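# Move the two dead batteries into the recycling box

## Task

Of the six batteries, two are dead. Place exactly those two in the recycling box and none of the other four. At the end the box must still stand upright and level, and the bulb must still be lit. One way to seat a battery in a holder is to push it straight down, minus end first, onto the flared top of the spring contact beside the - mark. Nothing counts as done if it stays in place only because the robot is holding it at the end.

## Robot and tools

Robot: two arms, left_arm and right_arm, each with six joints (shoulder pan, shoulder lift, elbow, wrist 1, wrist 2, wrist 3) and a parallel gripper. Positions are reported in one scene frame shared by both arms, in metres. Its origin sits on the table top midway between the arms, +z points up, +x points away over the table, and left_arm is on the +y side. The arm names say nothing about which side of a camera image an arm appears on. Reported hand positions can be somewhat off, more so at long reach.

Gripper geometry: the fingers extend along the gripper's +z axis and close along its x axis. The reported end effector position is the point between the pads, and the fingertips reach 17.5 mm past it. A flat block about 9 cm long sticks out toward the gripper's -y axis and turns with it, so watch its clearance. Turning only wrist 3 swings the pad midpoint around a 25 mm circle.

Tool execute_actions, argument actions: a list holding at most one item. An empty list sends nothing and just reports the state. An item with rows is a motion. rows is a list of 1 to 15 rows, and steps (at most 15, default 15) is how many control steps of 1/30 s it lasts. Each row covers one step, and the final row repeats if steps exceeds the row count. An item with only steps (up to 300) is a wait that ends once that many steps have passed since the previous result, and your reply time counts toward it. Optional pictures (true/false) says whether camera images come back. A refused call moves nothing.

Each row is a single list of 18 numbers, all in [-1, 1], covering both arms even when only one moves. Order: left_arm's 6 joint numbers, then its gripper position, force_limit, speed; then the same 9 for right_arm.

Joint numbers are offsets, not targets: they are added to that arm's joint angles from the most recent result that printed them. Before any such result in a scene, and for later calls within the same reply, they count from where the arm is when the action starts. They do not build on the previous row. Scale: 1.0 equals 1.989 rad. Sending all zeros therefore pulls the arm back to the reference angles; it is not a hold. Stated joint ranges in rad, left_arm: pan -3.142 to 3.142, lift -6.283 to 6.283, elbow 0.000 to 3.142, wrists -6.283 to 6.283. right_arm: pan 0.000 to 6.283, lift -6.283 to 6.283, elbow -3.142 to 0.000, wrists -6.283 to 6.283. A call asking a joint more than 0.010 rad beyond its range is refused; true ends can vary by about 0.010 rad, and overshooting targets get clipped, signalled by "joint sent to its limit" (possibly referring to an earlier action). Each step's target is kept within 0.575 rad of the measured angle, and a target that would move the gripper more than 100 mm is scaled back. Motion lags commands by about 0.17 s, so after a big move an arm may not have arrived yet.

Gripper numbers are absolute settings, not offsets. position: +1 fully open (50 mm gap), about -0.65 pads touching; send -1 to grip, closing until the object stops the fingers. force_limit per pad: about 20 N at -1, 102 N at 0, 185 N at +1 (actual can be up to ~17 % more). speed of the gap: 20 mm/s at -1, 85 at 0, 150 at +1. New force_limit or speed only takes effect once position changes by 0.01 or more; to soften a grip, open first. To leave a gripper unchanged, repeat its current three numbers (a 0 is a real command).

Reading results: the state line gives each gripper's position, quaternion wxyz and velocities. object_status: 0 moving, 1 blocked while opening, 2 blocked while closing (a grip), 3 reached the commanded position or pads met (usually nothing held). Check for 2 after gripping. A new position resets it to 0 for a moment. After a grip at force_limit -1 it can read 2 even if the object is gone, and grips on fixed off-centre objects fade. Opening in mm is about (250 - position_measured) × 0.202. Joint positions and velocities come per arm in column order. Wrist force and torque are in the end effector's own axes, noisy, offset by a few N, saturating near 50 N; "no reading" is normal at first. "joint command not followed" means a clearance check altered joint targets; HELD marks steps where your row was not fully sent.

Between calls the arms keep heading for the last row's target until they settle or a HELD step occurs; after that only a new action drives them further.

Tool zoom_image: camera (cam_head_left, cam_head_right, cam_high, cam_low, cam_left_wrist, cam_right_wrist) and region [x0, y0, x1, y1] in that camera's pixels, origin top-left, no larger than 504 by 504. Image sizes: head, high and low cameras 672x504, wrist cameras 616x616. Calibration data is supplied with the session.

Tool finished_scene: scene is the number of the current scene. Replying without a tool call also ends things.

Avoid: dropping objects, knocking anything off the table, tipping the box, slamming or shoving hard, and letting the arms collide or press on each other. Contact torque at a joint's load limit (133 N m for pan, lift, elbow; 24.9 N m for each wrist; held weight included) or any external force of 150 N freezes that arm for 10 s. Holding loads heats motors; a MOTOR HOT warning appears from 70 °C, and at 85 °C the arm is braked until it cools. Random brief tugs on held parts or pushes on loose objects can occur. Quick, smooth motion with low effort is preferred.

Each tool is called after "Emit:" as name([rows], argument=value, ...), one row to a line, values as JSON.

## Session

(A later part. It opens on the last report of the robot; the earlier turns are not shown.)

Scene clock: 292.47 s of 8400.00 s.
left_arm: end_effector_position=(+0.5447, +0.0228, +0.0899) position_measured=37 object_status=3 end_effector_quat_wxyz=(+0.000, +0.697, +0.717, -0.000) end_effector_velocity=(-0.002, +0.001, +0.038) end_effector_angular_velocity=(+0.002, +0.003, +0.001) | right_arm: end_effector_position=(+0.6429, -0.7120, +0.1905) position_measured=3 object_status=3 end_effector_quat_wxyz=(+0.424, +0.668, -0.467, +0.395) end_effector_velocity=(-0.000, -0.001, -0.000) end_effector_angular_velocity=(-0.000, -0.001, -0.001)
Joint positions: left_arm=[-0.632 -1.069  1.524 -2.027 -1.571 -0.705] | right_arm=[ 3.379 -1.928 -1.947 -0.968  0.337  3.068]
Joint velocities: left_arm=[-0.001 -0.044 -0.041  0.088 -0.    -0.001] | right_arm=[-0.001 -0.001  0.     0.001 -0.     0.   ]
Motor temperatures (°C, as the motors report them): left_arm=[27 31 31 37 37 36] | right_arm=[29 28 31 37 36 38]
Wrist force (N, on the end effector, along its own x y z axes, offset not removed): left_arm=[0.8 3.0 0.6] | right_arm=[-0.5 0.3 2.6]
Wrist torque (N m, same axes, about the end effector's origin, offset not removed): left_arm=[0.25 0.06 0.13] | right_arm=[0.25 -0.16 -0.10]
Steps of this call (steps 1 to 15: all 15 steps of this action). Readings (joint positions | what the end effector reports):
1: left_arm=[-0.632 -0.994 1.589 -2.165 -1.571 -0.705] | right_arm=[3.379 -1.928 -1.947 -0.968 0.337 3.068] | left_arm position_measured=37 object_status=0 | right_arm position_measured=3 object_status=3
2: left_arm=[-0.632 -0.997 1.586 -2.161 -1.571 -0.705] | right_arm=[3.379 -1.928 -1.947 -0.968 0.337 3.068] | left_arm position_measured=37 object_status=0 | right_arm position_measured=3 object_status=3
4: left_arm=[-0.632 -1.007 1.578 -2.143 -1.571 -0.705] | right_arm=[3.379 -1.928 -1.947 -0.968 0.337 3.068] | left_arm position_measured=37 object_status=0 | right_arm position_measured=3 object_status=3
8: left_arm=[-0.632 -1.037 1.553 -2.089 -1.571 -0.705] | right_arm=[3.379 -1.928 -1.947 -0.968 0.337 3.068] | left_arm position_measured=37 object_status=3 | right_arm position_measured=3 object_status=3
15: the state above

Emit:
execute_actions([
  {"rows":[[-0.1016,-0.0442,0.0578,-0.0136,0,-0.087,0.77,-0.3,-0.3,0,0,0,0,0,0,1,0,0]],"steps":15},
], pictures=false)

Emit:
execute_actions([
  {"steps":15},
])

Emit:
zoom_image(camera="cam_left_wrist", region=[210, 220, 430, 350])

Scene clock: 296.70 s of 8400.00 s.
left_arm: end_effector_position=(+0.4502, -0.0577, +0.0970) position_measured=37 object_status=3 end_effector_quat_wxyz=(+0.000, +0.707, +0.708, -0.000) end_effector_velocity=(-0.032, -0.022, -0.001) end_effector_angular_velocity=(+0.002, +0.002, -0.011) | right_arm: end_effector_position=(+0.6429, -0.7120, +0.1905) position_measured=3 object_status=3 end_effector_quat_wxyz=(+0.424, +0.668, -0.467, +0.395) end_effector_velocity=(-0.000, -0.000, +0.000) end_effector_angular_velocity=(+0.000, -0.000, -0.000)
Joint positions: left_arm=[-0.827 -1.154  1.635 -2.053 -1.571 -0.872] | right_arm=[ 3.379 -1.928 -1.947 -0.968  0.337  3.068]
Joint velocities: left_arm=[-0.063 -0.023  0.035 -0.01  -0.    -0.051] | right_arm=[-0.  0. -0.  0. -0. -0.]
Motor temperatures (°C, as the motors report them): left_arm=[27 31 31 37 37 36] | right_arm=[29 28 31 37 36 38]
Wrist force (N, on the end effector, along its own x y z axes, offset not removed): left_arm=[-1.4 -2.2 2.3] | right_arm=[0.6 1.0 2.6]
Wrist torque (N m, same axes, about the end effector's origin, offset not removed): left_arm=[-0.57 0.38 0.12] | right_arm=[0.29 -0.33 -0.19]
Steps of this call (steps 1 to 30: the robot went on to your last target; steps 31 to 90: nothing new was sent; then 0.73 s passed at rest; steps 91 to 105: all 15 steps of this action). Readings (joint positions | what the end effector reports):
91: left_arm=[-0.632 -1.074 1.519 -2.016 -1.571 -0.705] | right_arm=[3.379 -1.928 -1.947 -0.968 0.337 3.068] | left_arm position_measured=37 object_status=3 | right_arm position_measured=3 object_status=3
92: left_arm=[-0.638 -1.079 1.525 -2.019 -1.571 -0.711] | right_arm=[3.379 -1.928 -1.947 -0.968 0.337 3.068] | left_arm position_measured=37 object_status=3 | right_arm position_measured=3 object_status=3
94: left_arm=[-0.685 -1.103 1.558 -2.030 -1.571 -0.754] | right_arm=[3.379 -1.928 -1.947 -0.968 0.337 3.068] | left_arm position_measured=37 object_status=3 | right_arm position_measured=3 object_status=3
98: left_arm=[-0.780 -1.137 1.610 -2.045 -1.571 -0.833] | right_arm=[3.379 -1.928 -1.947 -0.968 0.337 3.068] | left_arm position_measured=37 object_status=3 | right_arm position_measured=3 object_status=3
105: the state above

Scene clock: 297.20 s of 8400.00 s.
left_arm: end_effector_position=(+0.4466, -0.0602, +0.0970) position_measured=37 object_status=3 end_effector_quat_wxyz=(+0.000, +0.707, +0.707, -0.000) end_effector_velocity=(-0.001, -0.000, -0.001) end_effector_angular_velocity=(+0.001, +0.001, -0.000) | right_arm: end_effector_position=(+0.6429, -0.7120, +0.1905) position_measured=3 object_status=3 end_effector_quat_wxyz=(+0.424, +0.668, -0.467, +0.395) end_effector_velocity=(+0.000, +0.000, +0.000) end_effector_angular_velocity=(+0.000, +0.000, +0.001)
Joint positions: left_arm=[-0.834 -1.157  1.639 -2.054 -1.571 -0.878] | right_arm=[ 3.379 -1.928 -1.947 -0.968  0.337  3.068]
Joint velocities: left_arm=[-0.001  0.     0.001  0.    -0.    -0.001] | right_arm=[ 0.001  0.001 -0.    -0.001  0.    -0.   ]
Motor temperatures (°C, as the motors report them): left_arm=[27 31 31 37 37 36] | right_arm=[29 28 31 37 36 38]
Wrist force (N, on the end effector, along its own x y z axes, offset not removed): left_arm=[-4.4 -2.5 -2.1] | right_arm=[0.8 0.2 1.9]
Wrist torque (N m, same axes, about the end effector's origin, offset not removed): left_arm=[-0.75 0.86 0.17] | right_arm=[0.11 -0.26 -0.09]
Steps of this call (steps 1 to 15: the robot went on to your last target). Readings (joint positions | what the end effector reports):
1: left_arm=[-0.828 -1.155 1.636 -2.053 -1.571 -0.874] | right_arm=[3.379 -1.928 -1.947 -0.968 0.337 3.068] | left_arm position_measured=37 object_status=3 | right_arm position_measured=3 object_status=3
2: left_arm=[-0.830 -1.155 1.637 -2.053 -1.571 -0.875] | right_arm=[3.379 -1.928 -1.947 -0.968 0.337 3.068] | left_arm position_measured=37 object_status=3 | right_arm position_measured=3 object_status=3
4: left_arm=[-0.832 -1.156 1.638 -2.053 -1.571 -0.876] | right_arm=[3.379 -1.928 -1.947 -0.968 0.337 3.068] | left_arm position_measured=37 object_status=3 | right_arm position_measured=3 object_status=3
8: left_arm=[-0.833 -1.156 1.639 -2.054 -1.571 -0.878] | right_arm=[3.379 -1.928 -1.947 -0.968 0.337 3.068] | left_arm position_measured=37 object_status=3 | right_arm position_measured=3 object_status=3
15: the state above
All arms were judged still, so your last target was given up. Only a new action makes them travel on or press farther. Fingers that are still opening or closing keep moving.
camera_calibration (this result's frames):
cam_left_wrist: T_world_to_cam=[[-0.0184433, 0.999796, 0.00824144, 0.0615196], [0.964126, 0.015601, 0.264986, -0.451521], [0.264803, 0.012833, -0.964217, 0.123902], [0, 0, 0, 1]] pos_world=[0.403649, -0.0560529, 0.238608]
cam_right_wrist: T_world_to_cam=[[0.204377, -0.247657, 0.947046, -0.494743], [-0.963891, 0.117812, 0.23882, 0.652352], [-0.170719, -0.961658, -0.214636, -0.386339], [0, 0, 0, 1]] pos_world=[0.663955, -0.570908, 0.229827]

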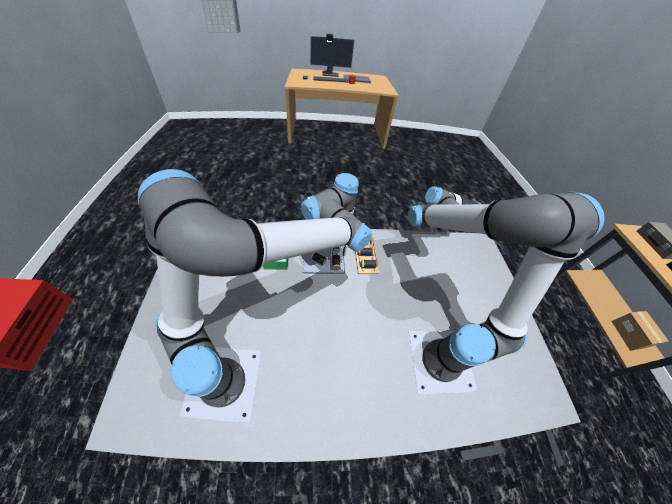

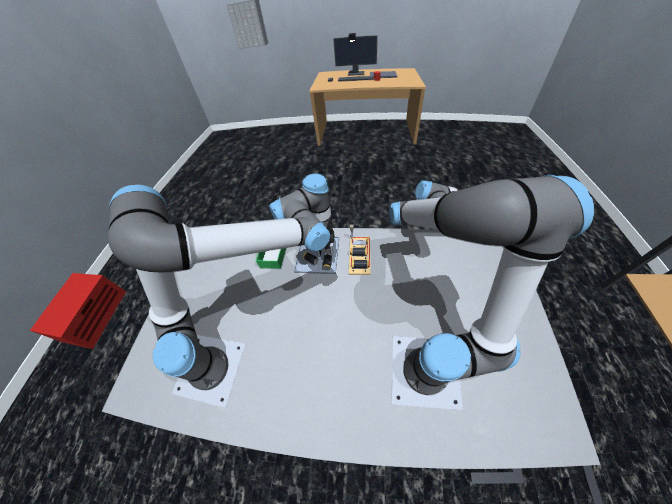

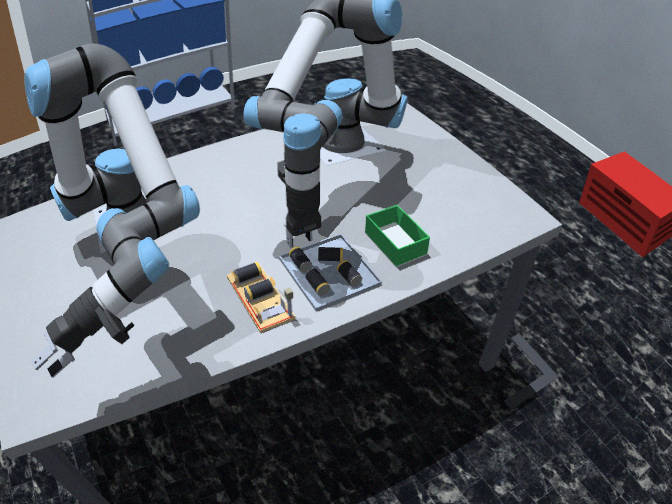

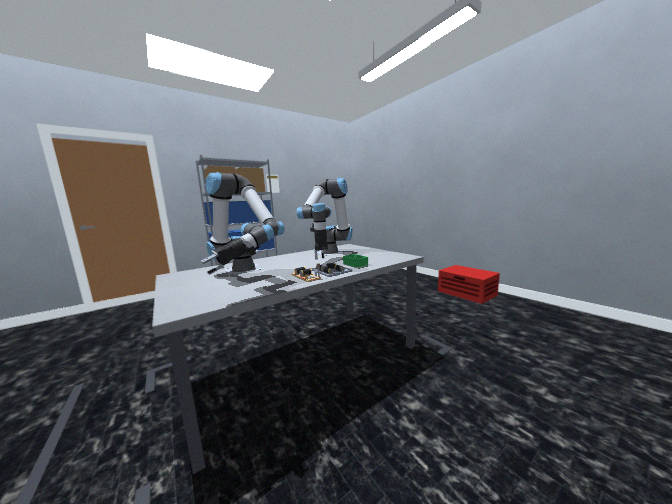

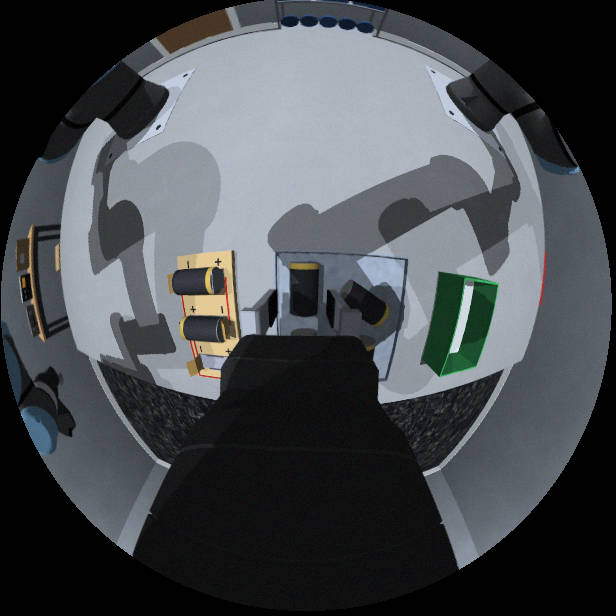

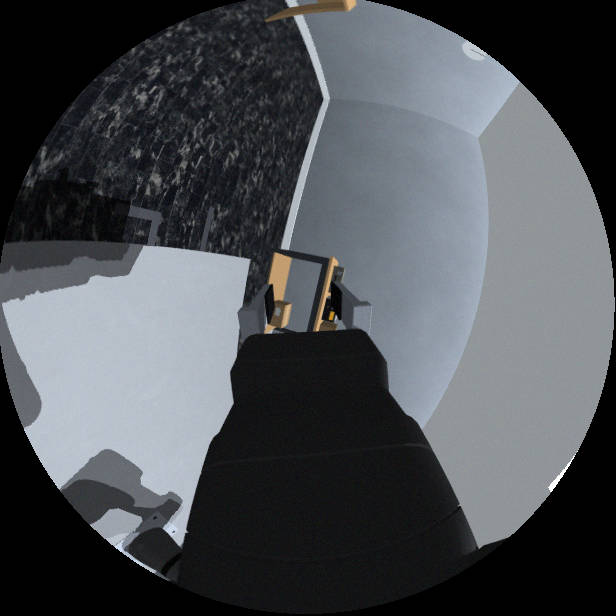

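Region (210, 220, 430, 350) of cam_left_wrist's 616x616 image, scaled by 2.291, with more detail than that image has; it fills the top 298 rows of this view, and the rest is white.

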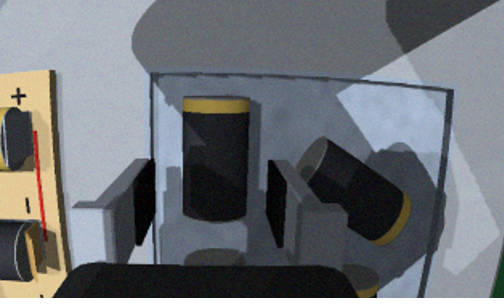

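Emit:
execute_actions([
  {"rows":[[0,0.012,0.016,-0.028,0,0,0.77,-0.3,-0.3,0,0,0,0,0,0,1,0,0],[0,0.012,0.016,-0.028,0,0,0.77,-0.3,-0.3,0,0,0,0,0,0,1,0,0],[0,0.012,0.016,-0.028,0,0,0.77,-0.3,-0.3,0,0,0,0,0,0,1,0,0],[0,0.027,0.0285,-0.0555,0,0,0.77,-0.3,-0.3,0,0,0,0,0,0,1,0,0],[0,0.027,0.0285,-0.0555,0,0,0.77,-0.3,-0.3,0,0,0,0,0,0,1,0,0],[0,0.027,0.0285,-0.0555,0,0,0.77,-0.3,-0.3,0,0,0,0,0,0,1,0,0],[0,0.0437,0.039,-0.0825,0,0,0.77,-0.3,-0.3,0,0,0,0,0,0,1,0,0]],"steps":15},
], pictures=false)

Emit:
execute_actions([
  {"steps":12},
], pictures=false)

Emit:
execute_actions([
  {"rows":[[0,0,0,0,0,0,-1,-0.3,-0.3,0,0,0,0,0,0,1,0,0]],"steps":12},
], pictures=false)

Emit:
execute_actions([
  {"rows":[[0,-0.016,-0.011,0.027,0,0,-1,-0.3,-0.3,0,0,0,0,0,0,1,0,0],[0,-0.016,-0.011,0.027,0,0,-1,-0.3,-0.3,0,0,0,0,0,0,1,0,0],[0,-0.016,-0.011,0.027,0,0,-1,-0.3,-0.3,0,0,0,0,0,0,1,0,0],[0,-0.034,-0.026,0.06,0,0,-1,-0.3,-0.3,0,0,0,0,0,0,1,0,0],[0,-0.034,-0.026,0.06,0,0,-1,-0.3,-0.3,0,0,0,0,0,0,1,0,0],[0,-0.034,-0.026,0.06,0,0,-1,-0.3,-0.3,0,0,0,0,0,0,1,0,0],[0,-0.058,-0.052,0.11,0,0,-1,-0.3,-0.3,0,0,0,0,0,0,1,0,0]],"steps":15},
], pictures=false)

Emit:
execute_actions([
  {"steps":10},
], pictures=false)

Scene clock: 305.70 s of 8400.00 s.
left_arm: end_effector_position=(+0.4457, -0.0592, +0.0310) position_measured=37 object_status=3 end_effector_quat_wxyz=(-0.000, +0.707, +0.707, -0.000) end_effector_velocity=(-0.001, +0.000, -0.041) end_effector_angular_velocity=(-0.003, -0.002, -0.001) | right_arm: end_effector_position=(+0.6429, -0.7120, +0.1905) position_measured=3 object_status=3 end_effector_quat_wxyz=(+0.424, +0.668, -0.467, +0.395) end_effector_velocity=(-0.001, -0.001, -0.001) end_effector_angular_velocity=(-0.000, +0.003, -0.002)
Joint positions: left_arm=[-0.834 -1.076  1.712 -2.206 -1.571 -0.878] | right_arm=[ 3.379 -1.928 -1.947 -0.968  0.337  3.068]
Joint velocities: left_arm=[-0.     0.055  0.04  -0.098 -0.     0.001] | right_arm=[-0.002 -0.001 -0.    -0.002  0.    -0.   ]
Motor temperatures (°C, as the motors report them): left_arm=[27 31 31 37 37 36] | right_arm=[29 28 31 37 36 38]
Wrist force (N, on the end effector, along its own x y z axes, offset not removed): left_arm=[1.1 0.2 2.6] | right_arm=[-2.3 0.0 1.8]
Wrist torque (N m, same axes, about the end effector's origin, offset not removed): left_arm=[-0.18 -0.09 -0.03] | right_arm=[0.17 0.21 -0.02]
Steps of this call (steps 1 to 90: nothing new was sent; then 5.00 s passed at rest; steps 91 to 105: all 15 steps of this action). Readings (joint positions | what the end effector reports):
91: left_arm=[-0.834 -1.156 1.639 -2.054 -1.571 -0.878] | right_arm=[3.379 -1.928 -1.947 -0.968 0.337 3.068] | left_arm position_measured=37 object_status=3 | right_arm position_measured=3 object_status=3
92: left_arm=[-0.834 -1.154 1.643 -2.059 -1.571 -0.878] | right_arm=[3.379 -1.928 -1.947 -0.968 0.337 3.068] | left_arm position_measured=37 object_status=3 | right_arm position_measured=3 object_status=3
94: left_arm=[-0.834 -1.145 1.654 -2.079 -1.571 -0.878] | right_arm=[3.379 -1.928 -1.947 -0.968 0.337 3.068] | left_arm position_measured=37 object_status=3 | right_arm position_measured=3 object_status=3
98: left_arm=[-0.834 -1.115 1.683 -2.137 -1.571 -0.878] | right_arm=[3.379 -1.928 -1.947 -0.968 0.337 3.068] | left_arm position_measured=37 object_status=3 | right_arm position_measured=3 object_status=3
105: the state above

Scene clock: 306.10 s of 8400.00 s.
left_arm: end_effector_position=(+0.4456, -0.0591, +0.0264) position_measured=37 object_status=3 end_effector_quat_wxyz=(+0.000, +0.707, +0.707, -0.000) end_effector_velocity=(+0.000, -0.001, -0.001) end_effector_angular_velocity=(-0.001, -0.001, +0.001) | right_arm: end_effector_position=(+0.6429, -0.7120, +0.1905) position_measured=3 object_status=3 end_effector_quat_wxyz=(+0.424, +0.668, -0.467, +0.395) end_effector_velocity=(+0.000, +0.001, -0.000) end_effector_angular_velocity=(+0.000, +0.001, +0.001)
Joint positions: left_arm=[-0.834 -1.07   1.716 -2.217 -1.571 -0.878] | right_arm=[ 3.379 -1.928 -1.947 -0.968  0.337  3.068]
Joint velocities: left_arm=[-0.     0.001  0.001 -0.004 -0.    -0.001] | right_arm=[ 0.001  0.    -0.    -0.001  0.001  0.   ]
Motor temperatures (°C, as the motors report them): left_arm=[27 31 31 37 37 36] | right_arm=[29 28 31 37 36 38]
Wrist force (N, on the end effector, along its own x y z axes, offset not removed): left_arm=[-3.9 0.5 -1.4] | right_arm=[-0.6 -0.3 2.3]
Wrist torque (N m, same axes, about the end effector's origin, offset not removed): left_arm=[-0.04 0.90 0.18] | right_arm=[0.05 -0.06 -0.05]
Steps of this call (steps 1 to 12: the robot went on to your last target). Readings (joint positions | what the end effector reports):
1: left_arm=[-0.834 -1.074 1.713 -2.209 -1.571 -0.878] | right_arm=[3.379 -1.928 -1.947 -0.968 0.337 3.068] | left_arm position_measured=37 object_status=3 | right_arm position_measured=3 object_status=3
2: left_arm=[-0.834 -1.073 1.714 -2.211 -1.571 -0.878] | right_arm=[3.379 -1.928 -1.947 -0.968 0.337 3.068] | left_arm position_measured=37 object_status=3 | right_arm position_measured=3 object_status=3
4: left_arm=[-0.834 -1.072 1.715 -2.214 -1.571 -0.878] | right_arm=[3.379 -1.928 -1.947 -0.968 0.337 3.068] | left_arm position_measured=37 object_status=3 | right_arm position_measured=3 object_status=3
8: left_arm=[-0.834 -1.070 1.716 -2.217 -1.571 -0.878] | right_arm=[3.379 -1.928 -1.947 -0.968 0.337 3.068] | left_arm position_measured=37 object_status=3 | right_arm position_measured=3 object_status=3
12: the state above

Scene clock: 306.50 s of 8400.00 s.
left_arm: end_effector_position=(+0.4456, -0.0591, +0.0263) position_measured=91 object_status=2 end_effector_quat_wxyz=(+0.000, +0.707, +0.707, -0.000) end_effector_velocity=(-0.000, -0.000, +0.000) end_effector_angular_velocity=(-0.001, -0.000, -0.001) | right_arm: end_effector_position=(+0.6429, -0.7120, +0.1905) position_measured=3 object_status=3 end_effector_quat_wxyz=(+0.424, +0.668, -0.467, +0.395) end_effector_velocity=(+0.000, +0.001, -0.000) end_effector_angular_velocity=(+0.000, +0.000, +0.001)
Joint positions: left_arm=[-0.834 -1.07   1.716 -2.218 -1.571 -0.878] | right_arm=[ 3.379 -1.928 -1.947 -0.968  0.337  3.068]
Joint velocities: left_arm=[-0.    -0.001 -0.     0.    -0.     0.   ] | right_arm=[ 0.001 -0.001  0.     0.001  0.     0.   ]
Motor temperatures (°C, as the motors report them): left_arm=[27 31 31 37 37 36] | right_arm=[29 28 31 37 36 38]
Wrist force (N, on the end effector, along its own x y z axes, offset not removed): left_arm=[0.1 0.3 3.3] | right_arm=[-0.6 0.2 2.7]
Wrist torque (N m, same axes, about the end effector's origin, offset not removed): left_arm=[-0.16 0.09 -0.06] | right_arm=[0.17 -0.07 -0.14]
Steps of this call (steps 1 to 12: all 12 steps of this action). Readings (joint positions | what the end effector reports):
1: left_arm=[-0.834 -1.070 1.716 -2.218 -1.571 -0.878] | right_arm=[3.379 -1.928 -1.947 -0.968 0.337 3.068] | left_arm position_measured=41 object_status=0 | right_arm position_measured=3 object_status=3
2: left_arm=[-0.834 -1.070 1.716 -2.218 -1.571 -0.878] | right_arm=[3.379 -1.928 -1.947 -0.968 0.337 3.068] | left_arm position_measured=52 object_status=0 | right_arm position_measured=3 object_status=3
4: left_arm=[-0.834 -1.070 1.716 -2.218 -1.571 -0.878] | right_arm=[3.379 -1.928 -1.947 -0.968 0.337 3.068] | left_arm position_measured=73 object_status=0 | right_arm position_measured=3 object_status=3
8: left_arm=[-0.834 -1.070 1.716 -2.218 -1.571 -0.878] | right_arm=[3.379 -1.928 -1.947 -0.968 0.337 3.068] | left_arm position_measured=91 object_status=0 | right_arm position_measured=3 object_status=3
12: the state above

Scene clock: 307.00 s of 8400.00 s.
left_arm: end_effector_position=(+0.4459, -0.0595, +0.1132) position_measured=91 object_status=2 end_effector_quat_wxyz=(+0.001, +0.707, +0.707, -0.000) end_effector_velocity=(-0.005, +0.005, +0.066) end_effector_angular_velocity=(+0.008, +0.006, +0.003) | right_arm: end_effector_position=(+0.6429, -0.7120, +0.1905) position_measured=3 object_status=3 end_effector_quat_wxyz=(+0.424, +0.668, -0.467, +0.395) end_effector_velocity=(+0.000, +0.000, -0.001) end_effector_angular_velocity=(-0.000, +0.001, +0.000)
Joint positions: left_arm=[-0.834 -1.176  1.622 -2.018 -1.571 -0.878] | right_arm=[ 3.379 -1.928 -1.947 -0.968  0.337  3.068]
Joint velocities: left_arm=[-0.001 -0.076 -0.076  0.163 -0.    -0.003] | right_arm=[ 0.    -0.001 -0.    -0.    -0.    -0.   ]
Motor temperatures (°C, as the motors report them): left_arm=[27 31 31 37 37 36] | right_arm=[29 28 31 37 36 38]
Wrist force (N, on the end effector, along its own x y z axes, offset not removed): left_arm=[-4.2 2.1 0.7] | right_arm=[0.5 -0.1 1.5]
Wrist torque (N m, same axes, about the end effector's origin, offset not removed): left_arm=[0.06 0.80 0.08] | right_arm=[0.13 -0.27 -0.17]
Steps of this call (steps 1 to 15: all 15 steps of this action). Readings (joint positions | what the end effector reports):
1: left_arm=[-0.834 -1.070 1.716 -2.217 -1.571 -0.878] | right_arm=[3.379 -1.928 -1.947 -0.968 0.337 3.068] | left_arm position_measured=91 object_status=2 | right_arm position_measured=3 object_status=3
2: left_arm=[-0.834 -1.073 1.714 -2.212 -1.571 -0.878] | right_arm=[3.379 -1.928 -1.947 -0.968 0.337 3.068] | left_arm position_measured=91 object_status=2 | right_arm position_measured=3 object_status=3
4: left_arm=[-0.834 -1.085 1.706 -2.193 -1.571 -0.878] | right_arm=[3.379 -1.928 -1.947 -0.968 0.337 3.068] | left_arm position_measured=91 object_status=2 | right_arm position_measured=3 object_status=3
8: left_arm=[-0.834 -1.122 1.675 -2.128 -1.571 -0.878] | right_arm=[3.379 -1.928 -1.947 -0.968 0.337 3.068] | left_arm position_measured=91 object_status=2 | right_arm position_measured=3 object_status=3
15: the state above

Scene clock: 307.33 s of 8400.00 s.
left_arm: end_effector_position=(+0.4454, -0.0588, +0.1205) position_measured=91 object_status=2 end_effector_quat_wxyz=(+0.000, +0.707, +0.707, -0.000) end_effector_velocity=(-0.000, +0.000, +0.004) end_effector_angular_velocity=(+0.001, +0.001, +0.001) | right_arm: end_effector_position=(+0.6429, -0.7120, +0.1905) position_measured=3 object_status=3 end_effector_quat_wxyz=(+0.424, +0.668, -0.467, +0.395) end_effector_velocity=(+0.000, +0.001, -0.000) end_effector_angular_velocity=(-0.000, +0.003, +0.002)
Joint positions: left_arm=[-0.834 -1.185  1.614 -2.    -1.571 -0.878] | right_arm=[ 3.379 -1.928 -1.947 -0.968  0.337  3.068]
Joint velocities: left_arm=[ 0.    -0.004 -0.004  0.009 -0.    -0.001] | right_arm=[ 0.002 -0.    -0.    -0.002  0.    -0.   ]
Motor temperatures (°C, as the motors report them): left_arm=[27 31 31 37 37 36] | right_arm=[29 28 31 37 36 38]
Wrist force (N, on the end effector, along its own x y z axes, offset not removed): left_arm=[-0.5 -0.3 0.5] | right_arm=[-0.6 0.1 1.8]
Wrist torque (N m, same axes, about the end effector's origin, offset not removed): left_arm=[-0.43 0.25 0.22] | right_arm=[0.14 -0.05 -0.17]
Steps of this call (steps 1 to 10: the robot went on to your last target). Readings (joint positions | what the end effector reports):
1: left_arm=[-0.834 -1.178 1.620 -2.013 -1.571 -0.878] | right_arm=[3.379 -1.928 -1.947 -0.968 0.337 3.068] | left_arm position_measured=91 object_status=2 | right_arm position_measured=3 object_status=3
2: left_arm=[-0.834 -1.180 1.618 -2.010 -1.571 -0.878] | right_arm=[3.379 -1.928 -1.947 -0.968 0.337 3.068] | left_arm position_measured=91 object_status=2 | right_arm position_measured=3 object_status=3
4: left_arm=[-0.834 -1.182 1.616 -2.005 -1.571 -0.878] | right_arm=[3.379 -1.928 -1.947 -0.968 0.337 3.068] | left_arm position_measured=91 object_status=2 | right_arm position_measured=3 object_status=3
8: left_arm=[-0.834 -1.184 1.614 -2.001 -1.571 -0.878] | right_arm=[3.379 -1.928 -1.947 -0.968 0.337 3.068] | left_arm position_measured=91 object_status=2 | right_arm position_measured=3 object_status=3
10: the state above

Emit:
execute_actions(actions=[], pictures=false)

Scene clock: 319.83 s of 8400.00 s.
left_arm: end_effector_position=(+0.4453, -0.0588, +0.1209) position_measured=91 object_status=2 end_effector_quat_wxyz=(+0.000, +0.707, +0.707, -0.000) end_effector_velocity=(+0.000, +0.000, -0.000) end_effector_angular_velocity=(+0.000, +0.000, +0.000) | right_arm: end_effector_position=(+0.6429, -0.7120, +0.1905) position_measured=3 object_status=3 end_effector_quat_wxyz=(+0.424, +0.668, -0.467, +0.395) end_effector_velocity=(+0.000, +0.001, +0.001) end_effector_angular_velocity=(+0.000, -0.002, +0.001)
Joint positions: left_arm=[-0.834 -1.185  1.613 -1.999 -1.571 -0.878] | right_arm=[ 3.379 -1.928 -1.947 -0.968  0.337  3.068]
Joint velocities: left_arm=[ 0.  0.  0.  0. -0.  0.] | right_arm=[ 0.001  0.001  0.     0.     0.    -0.   ]
Motor temperatures (°C, as the motors report them): left_arm=[27 31 31 37 37 36] | right_arm=[29 28 31 37 36 38]
Wrist force (N, on the end effector, along its own x y z axes, offset not removed): left_arm=[-0.1 -0.2 0.9] | right_arm=[0.8 -0.8 1.1]
Wrist torque (N m, same axes, about the end effector's origin, offset not removed): left_arm=[-0.12 0.16 0.08] | right_arm=[-0.10 -0.30 -0.13]
Steps of this call (steps 1 to 30: the robot went on to your last target; steps 31 to 90: nothing new was sent; then 9.50 s passed at rest). Readings (joint positions | what the end effector reports):
1: left_arm=[-0.834 -1.185 1.613 -2.000 -1.571 -0.878] | right_arm=[3.379 -1.928 -1.947 -0.968 0.337 3.068] | left_arm position_measured=91 object_status=2 | right_arm position_measured=3 object_status=3
2: left_arm=[-0.834 -1.185 1.613 -1.999 -1.571 -0.878] | right_arm=[3.379 -1.928 -1.947 -0.968 0.337 3.068] | left_arm position_measured=91 object_status=2 | right_arm position_measured=3 object_status=3
4: left_arm=[-0.834 -1.185 1.613 -1.999 -1.571 -0.878] | right_arm=[3.379 -1.928 -1.947 -0.968 0.337 3.068] | left_arm position_measured=91 object_status=2 | right_arm position_measured=3 object_status=3
8: left_arm=[-0.834 -1.185 1.613 -1.999 -1.571 -0.878] | right_arm=[3.379 -1.928 -1.947 -0.968 0.337 3.068] | left_arm position_measured=91 object_status=2 | right_arm position_measured=3 object_status=3
90: the state above
All arms were judged still, so your last target was given up. Only a new action makes them travel on or press farther. Fingers that are still opening or closing keep moving.

Emit:
execute_actions([
  {"rows":[[0,0,0,0,0,0.7712,-1,-0.3,-0.3,0,0,0,0,0,0,1,0,0]],"steps":15},
], pictures=false)

Emit:
execute_actions([
  {"steps":30},
], pictures=false)

Scene clock: 323.57 s of 8400.00 s.
left_arm: end_effector_position=(+0.4555, -0.0387, +0.1209) position_measured=91 object_status=2 end_effector_quat_wxyz=(+0.000, +0.950, +0.312, -0.000) end_effector_velocity=(+0.052, +0.038, +0.000) end_effector_angular_velocity=(-0.001, -0.001, -2.587) | right_arm: end_effector_position=(+0.6429, -0.7120, +0.1905) position_measured=3 object_status=3 end_effector_quat_wxyz=(+0.424, +0.668, -0.467, +0.395) end_effector_velocity=(-0.000, -0.000, +0.000) end_effector_angular_velocity=(+0.000, -0.001, -0.001)
Joint positions: left_arm=[-0.834 -1.185  1.613 -1.999 -1.571  0.057] | right_arm=[ 3.379 -1.928 -1.947 -0.968  0.337  3.068]
Joint velocities: left_arm=[-0.    -0.    -0.     0.     0.     2.587] | right_arm=[-0.001  0.001 -0.    -0.    -0.    -0.   ]
Motor temperatures (°C, as the motors report them): left_arm=[27 31 31 37 37 36] | right_arm=[29 28 31 37 36 38]
Wrist force (N, on the end effector, along its own x y z axes, offset not removed): left_arm=[-3.8 1.8 -0.9] | right_arm=[-0.8 0.0 2.8]
Wrist torque (N m, same axes, about the end effector's origin, offset not removed): left_arm=[0.20 0.75 0.09] | right_arm=[0.07 0.07 -0.18]
Steps of this call (steps 1 to 90: nothing new was sent; then 0.23 s passed at rest; steps 91 to 105: all 15 steps of this action). Readings (joint positions | what the end effector reports):
91: left_arm=[-0.834 -1.185 1.613 -1.999 -1.571 -0.878] | right_arm=[3.379 -1.928 -1.947 -0.968 0.337 3.068] | left_arm position_measured=91 object_status=2 | right_arm position_measured=3 object_status=3
92: left_arm=[-0.834 -1.185 1.613 -1.999 -1.571 -0.872] | right_arm=[3.379 -1.928 -1.947 -0.968 0.337 3.068] | left_arm position_measured=91 object_status=2 | right_arm position_measured=3 object_status=3
94: left_arm=[-0.834 -1.185 1.613 -1.999 -1.571 -0.812] | right_arm=[3.379 -1.928 -1.947 -0.968 0.337 3.068] | left_arm position_measured=91 object_status=2 | right_arm position_measured=3 object_status=3
98: left_arm=[-0.834 -1.185 1.613 -1.999 -1.571 -0.548] | right_arm=[3.379 -1.928 -1.947 -0.968 0.337 3.068] | left_arm position_measured=91 object_status=2 | right_arm position_measured=3 object_status=3
105: the state above

Scene clock: 324.57 s of 8400.00 s.
left_arm: end_effector_position=(+0.4694, -0.0338, +0.1209) position_measured=91 object_status=2 end_effector_quat_wxyz=(+0.000, +1.000, +0.019, -0.000) end_effector_velocity=(-0.000, -0.000, -0.000) end_effector_angular_velocity=(+0.000, +0.000, -0.001) | right_arm: end_effector_position=(+0.6429, -0.7120, +0.1905) position_measured=3 object_status=3 end_effector_quat_wxyz=(+0.424, +0.668, -0.467, +0.395) end_effector_velocity=(-0.000, +0.000, +0.001) end_effector_angular_velocity=(+0.000, -0.001, +0.000)
Joint positions: left_arm=[-0.834 -1.185  1.613 -1.999 -1.571  0.655] | right_arm=[ 3.379 -1.928 -1.947 -0.968  0.337  3.068]
Joint velocities: left_arm=[-0.  0.  0. -0.  0.  0.] | right_arm=[ 0.     0.001  0.    -0.     0.    -0.   ]
Motor temperatures (°C, as the motors report them): left_arm=[27 31 31 37 37 36] | right_arm=[29 28 31 37 36 38]
Wrist force (N, on the end effector, along its own x y z axes, offset not removed): left_arm=[-1.8 -0.5 1.8] | right_arm=[-0.3 0.0 2.3]
Wrist torque (N m, same axes, about the end effector's origin, offset not removed): left_arm=[-0.29 0.42 0.11] | right_arm=[0.07 -0.11 -0.14]
Steps of this call (steps 1 to 30: the robot went on to your last target). Readings (joint positions | what the end effector reports):
1: left_arm=[-0.834 -1.185 1.613 -1.999 -1.571 0.145] | right_arm=[3.379 -1.928 -1.947 -0.968 0.337 3.068] | left_arm position_measured=91 object_status=2 | right_arm position_measured=3 object_status=3
2: left_arm=[-0.834 -1.185 1.613 -1.999 -1.571 0.233] | right_arm=[3.379 -1.928 -1.947 -0.968 0.337 3.068] | left_arm position_measured=91 object_status=2 | right_arm position_measured=3 object_status=3
4: left_arm=[-0.834 -1.185 1.613 -1.999 -1.571 0.396] | right_arm=[3.379 -1.928 -1.947 -0.968 0.337 3.068] | left_arm position_measured=91 object_status=2 | right_arm position_measured=3 object_status=3
8: left_arm=[-0.834 -1.185 1.613 -1.999 -1.571 0.573] | right_arm=[3.379 -1.928 -1.947 -0.968 0.337 3.068] | left_arm position_measured=91 object_status=2 | right_arm position_measured=3 object_status=3
30: the state above

Emit:
execute_actions([
  {"rows":[[-0.005,0.04,-0.09,0.05,0,0,-1,-0.3,-0.3,0,0,0,0,0,0,1,0,0],[-0.005,0.04,-0.09,0.05,0,0,-1,-0.3,-0.3,0,0,0,0,0,0,1,0,0],[-0.005,0.04,-0.09,0.05,0,0,-1,-0.3,-0.3,0,0,0,0,0,0,1,0,0],[-0.005,0.04,-0.09,0.05,0,0,-1,-0.3,-0.3,0,0,0,0,0,0,1,0,0],[-0.01,0.09,-0.18,0.09,0,0,-1,-0.3,-0.3,0,0,0,0,0,0,1,0,0],[-0.01,0.09,-0.18,0.09,0,0,-1,-0.3,-0.3,0,0,0,0,0,0,1,0,0],[-0.01,0.09,-0.18,0.09,0,0,-1,-0.3,-0.3,0,0,0,0,0,0,1,0,0],[-0.01,0.09,-0.18,0.09,0,0,-1,-0.3,-0.3,0,0,0,0,0,0,1,0,0],[-0.015,0.15,-0.27,0.12,0,0,-1,-0.3,-0.3,0,0,0,0,0,0,1,0,0],[-0.015,0.15,-0.27,0.12,0,0,-1,-0.3,-0.3,0,0,0,0,0,0,1,0,0],[-0.015,0.15,-0.27,0.12,0,0,-1,-0.3,-0.3,0,0,0,0,0,0,1,0,0],[-0.015,0.15,-0.27,0.12,0,0,-1,-0.3,-0.3,0,0,0,0,0,0,1,0,0],[-0.0186,0.2102,-0.361,0.1508,0,0.0005,-1,-0.3,-0.3,0,0,0,0,0,0,1,0,0]],"steps":15},
], pictures=false)

Emit:
execute_actions([
  {"steps":40},
])

Emit:
zoom_image(camera="cam_left_wrist", region=[240, 230, 420, 350])

Scene clock: 332.13 s of 8400.00 s.
left_arm: end_effector_position=(+0.5351, -0.1458, +0.1387) position_measured=91 object_status=2 end_effector_quat_wxyz=(-0.007, +1.000, +0.004, -0.006) end_effector_velocity=(+0.182, -0.310, -0.095) end_effector_angular_velocity=(+0.070, +0.055, -0.068) | right_arm: end_effector_position=(+0.6429, -0.7120, +0.1905) position_measured=3 object_status=3 end_effector_quat_wxyz=(+0.424, +0.668, -0.467, +0.395) end_effector_velocity=(+0.000, +0.000, -0.001) end_effector_angular_velocity=(-0.001, +0.002, +0.000)
Joint positions: left_arm=[-0.863 -0.904  1.119 -1.766 -1.571  0.656] | right_arm=[ 3.379 -1.928 -1.947 -0.968  0.337  3.068]
Joint velocities: left_arm=[-0.066  0.997 -1.451  0.543  0.     0.002] | right_arm=[ 0.    -0.001  0.    -0.001 -0.    -0.   ]
Motor temperatures (°C, as the motors report them): left_arm=[27 31 31 37 37 36] | right_arm=[29 28 31 37 36 38]
Wrist force (N, on the end effector, along its own x y z axes, offset not removed): left_arm=[-2.9 -2.9 -0.8] | right_arm=[-0.5 0.8 3.4]
Wrist torque (N m, same axes, about the end effector's origin, offset not removed): left_arm=[-0.80 0.48 0.16] | right_arm=[0.30 -0.02 -0.14]
Steps of this call (steps 1 to 15: the robot went on to your last target; steps 16 to 90: nothing new was sent; then 4.07 s passed at rest; steps 91 to 105: all 15 steps of this action). Readings (joint positions | what the end effector reports):
91: left_arm=[-0.834 -1.185 1.613 -1.999 -1.571 0.656] | right_arm=[3.379 -1.928 -1.947 -0.968 0.337 3.068] | left_arm position_measured=91 object_status=2 | right_arm position_measured=3 object_status=3
92: left_arm=[-0.835 -1.179 1.607 -1.993 -1.571 0.656] | right_arm=[3.379 -1.928 -1.947 -0.968 0.337 3.068] | left_arm position_measured=91 object_status=2 | right_arm position_measured=3 object_status=3
94: left_arm=[-0.838 -1.151 1.556 -1.959 -1.571 0.656] | right_arm=[3.379 -1.928 -1.947 -0.968 0.337 3.068] | left_arm position_measured=91 object_status=2 | right_arm position_measured=3 object_status=3
98: left_arm=[-0.847 -1.080 1.412 -1.884 -1.571 0.656] | right_arm=[3.379 -1.928 -1.947 -0.968 0.337 3.068] | left_arm position_measured=91 object_status=2 | right_arm position_measured=3 object_status=3
105: the state above

Scene clock: 333.47 s of 8400.00 s.
left_arm: end_effector_position=(+0.5643, -0.1932, +0.1348) position_measured=91 object_status=2 end_effector_quat_wxyz=(+0.000, +1.000, -0.000, -0.000) end_effector_velocity=(-0.000, -0.000, -0.000) end_effector_angular_velocity=(+0.000, +0.000, +0.002) | right_arm: end_effector_position=(+0.6429, -0.7120, +0.1905) position_measured=3 object_status=3 end_effector_quat_wxyz=(+0.424, +0.668, -0.467, +0.395) end_effector_velocity=(+0.000, -0.000, -0.000) end_effector_angular_velocity=(+0.000, -0.001, -0.001)
Joint positions: left_arm=[-0.871 -0.767  0.895 -1.699 -1.571  0.656] | right_arm=[ 3.379 -1.928 -1.947 -0.968  0.337  3.068]
Joint velocities: left_arm=[-0.    -0.     0.    -0.    -0.    -0.003] | right_arm=[-0.001 -0.001 -0.     0.002 -0.     0.   ]
Motor temperatures (°C, as the motors report them): left_arm=[27 31 31 37 37 36] | right_arm=[29 28 31 37 36 38]
Wrist force (N, on the end effector, along its own x y z axes, offset not removed): left_arm=[-2.4 -2.7 3.6] | right_arm=[0.2 -1.2 1.8]
Wrist torque (N m, same axes, about the end effector's origin, offset not removed): left_arm=[-0.65 0.43 0.17] | right_arm=[-0.04 -0.18 -0.11]
Steps of this call (steps 1 to 30: the robot went on to your last target; steps 31 to 40: nothing new was sent). Readings (joint positions | what the end effector reports):
1: left_arm=[-0.865 -0.872 1.069 -1.750 -1.571 0.656] | right_arm=[3.379 -1.928 -1.947 -0.968 0.337 3.068] | left_arm position_measured=91 object_status=2 | right_arm position_measured=3 object_status=3
2: left_arm=[-0.866 -0.846 1.027 -1.738 -1.571 0.656] | right_arm=[3.379 -1.928 -1.947 -0.968 0.337 3.068] | left_arm position_measured=91 object_status=2 | right_arm position_measured=3 object_status=3
4: left_arm=[-0.868 -0.811 0.969 -1.721 -1.571 0.656] | right_arm=[3.379 -1.928 -1.947 -0.968 0.337 3.068] | left_arm position_measured=91 object_status=2 | right_arm position_measured=3 object_status=3
8: left_arm=[-0.870 -0.781 0.919 -1.706 -1.571 0.656] | right_arm=[3.379 -1.928 -1.947 -0.968 0.337 3.068] | left_arm position_measured=91 object_status=2 | right_arm position_measured=3 object_status=3
40: the state above
All arms were judged still, so your last target was given up. Only a new action makes them travel on or press farther. Fingers that are still opening or closing keep moving.
camera_calibration (this result's frames):
cam_left_wrist: T_world_to_cam=[[0.999808, 0.0176482, 0.0085704, -0.568024], [0.0147432, -0.964058, 0.265282, -0.22651], [0.0129441, -0.265105, -0.964133, 0.219267], [0, 0, 0, 1]] pos_world=[0.568416, -0.150215, 0.27636]
cam_right_wrist: T_world_to_cam=[[0.204377, -0.247657, 0.947046, -0.494743], [-0.963891, 0.117812, 0.23882, 0.652352], [-0.170719, -0.961658, -0.214636, -0.386339], [0, 0, 0, 1]] pos_world=[0.663955, -0.570908, 0.229827]

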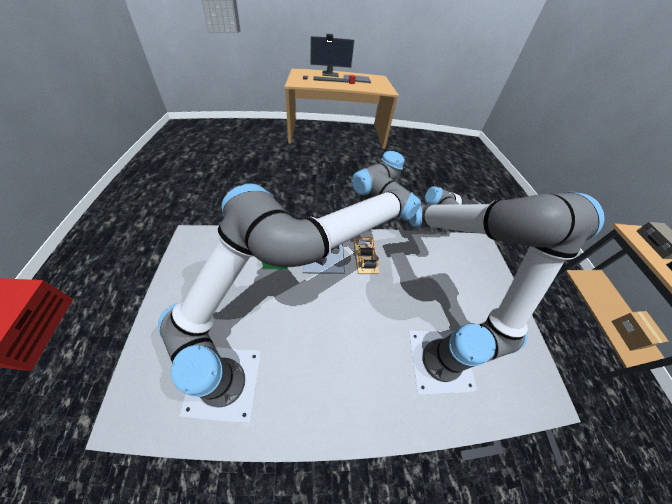

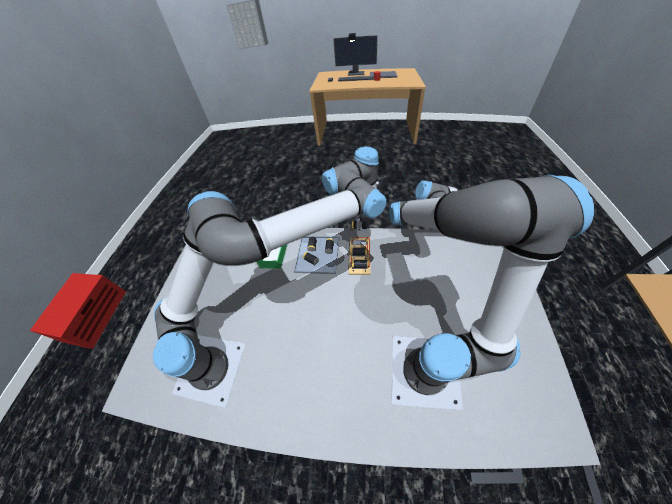

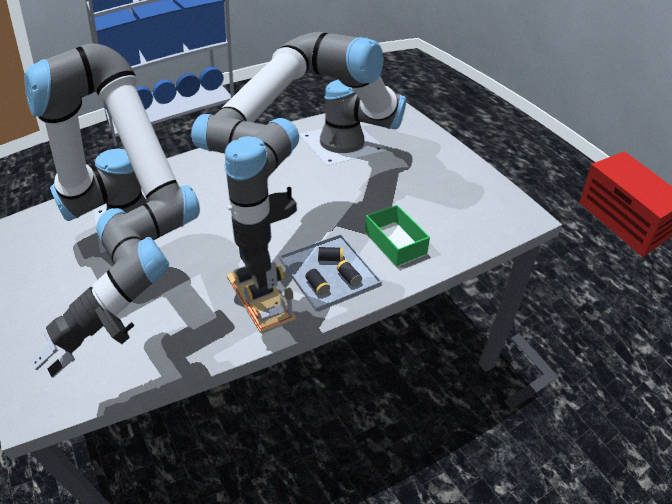

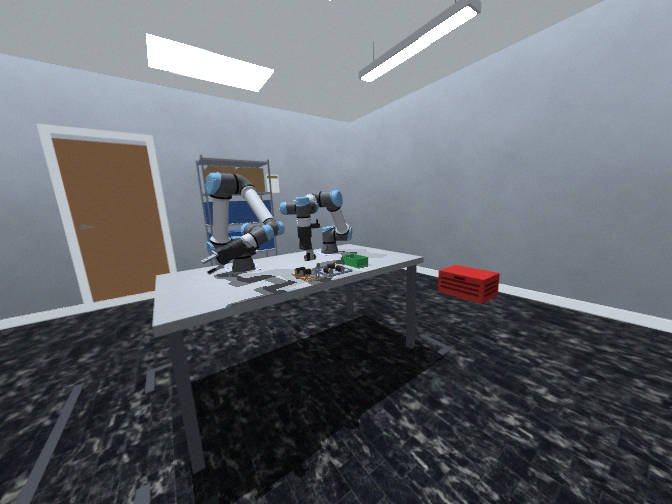

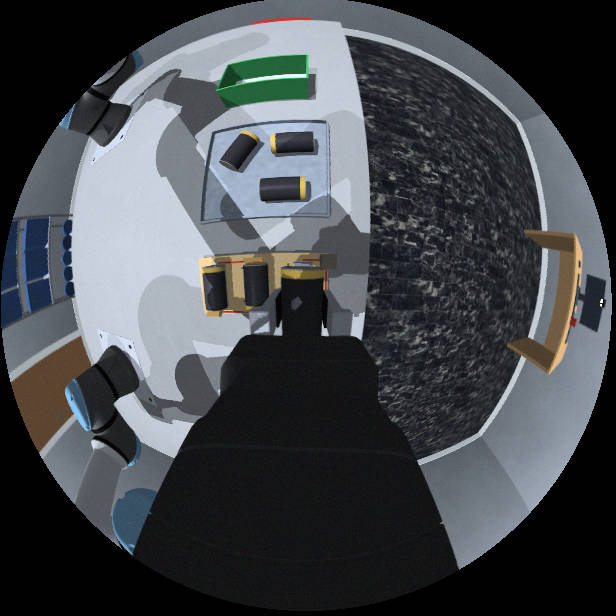

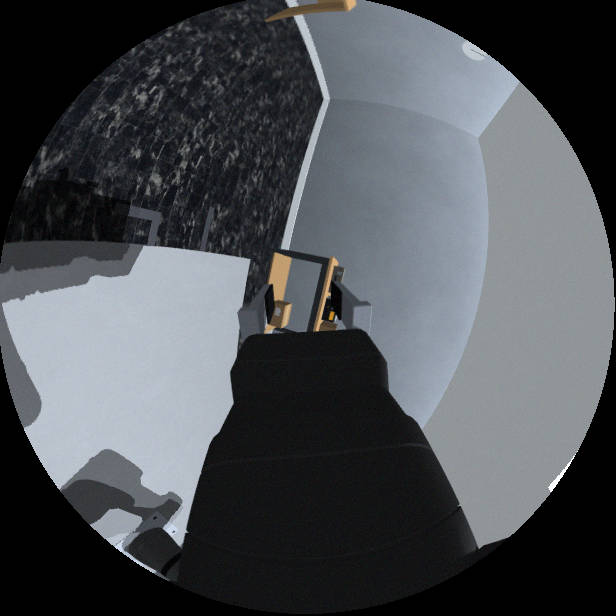

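Region (240, 230, 420, 350) of cam_left_wrist's 616x616 image, scaled by 2.800, with more detail than that image has.

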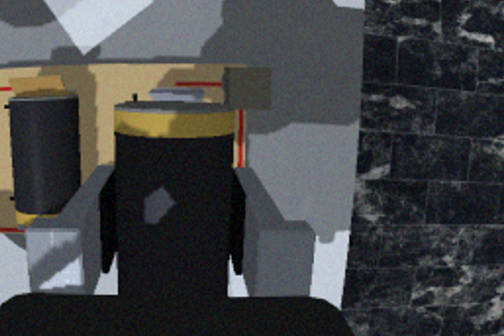

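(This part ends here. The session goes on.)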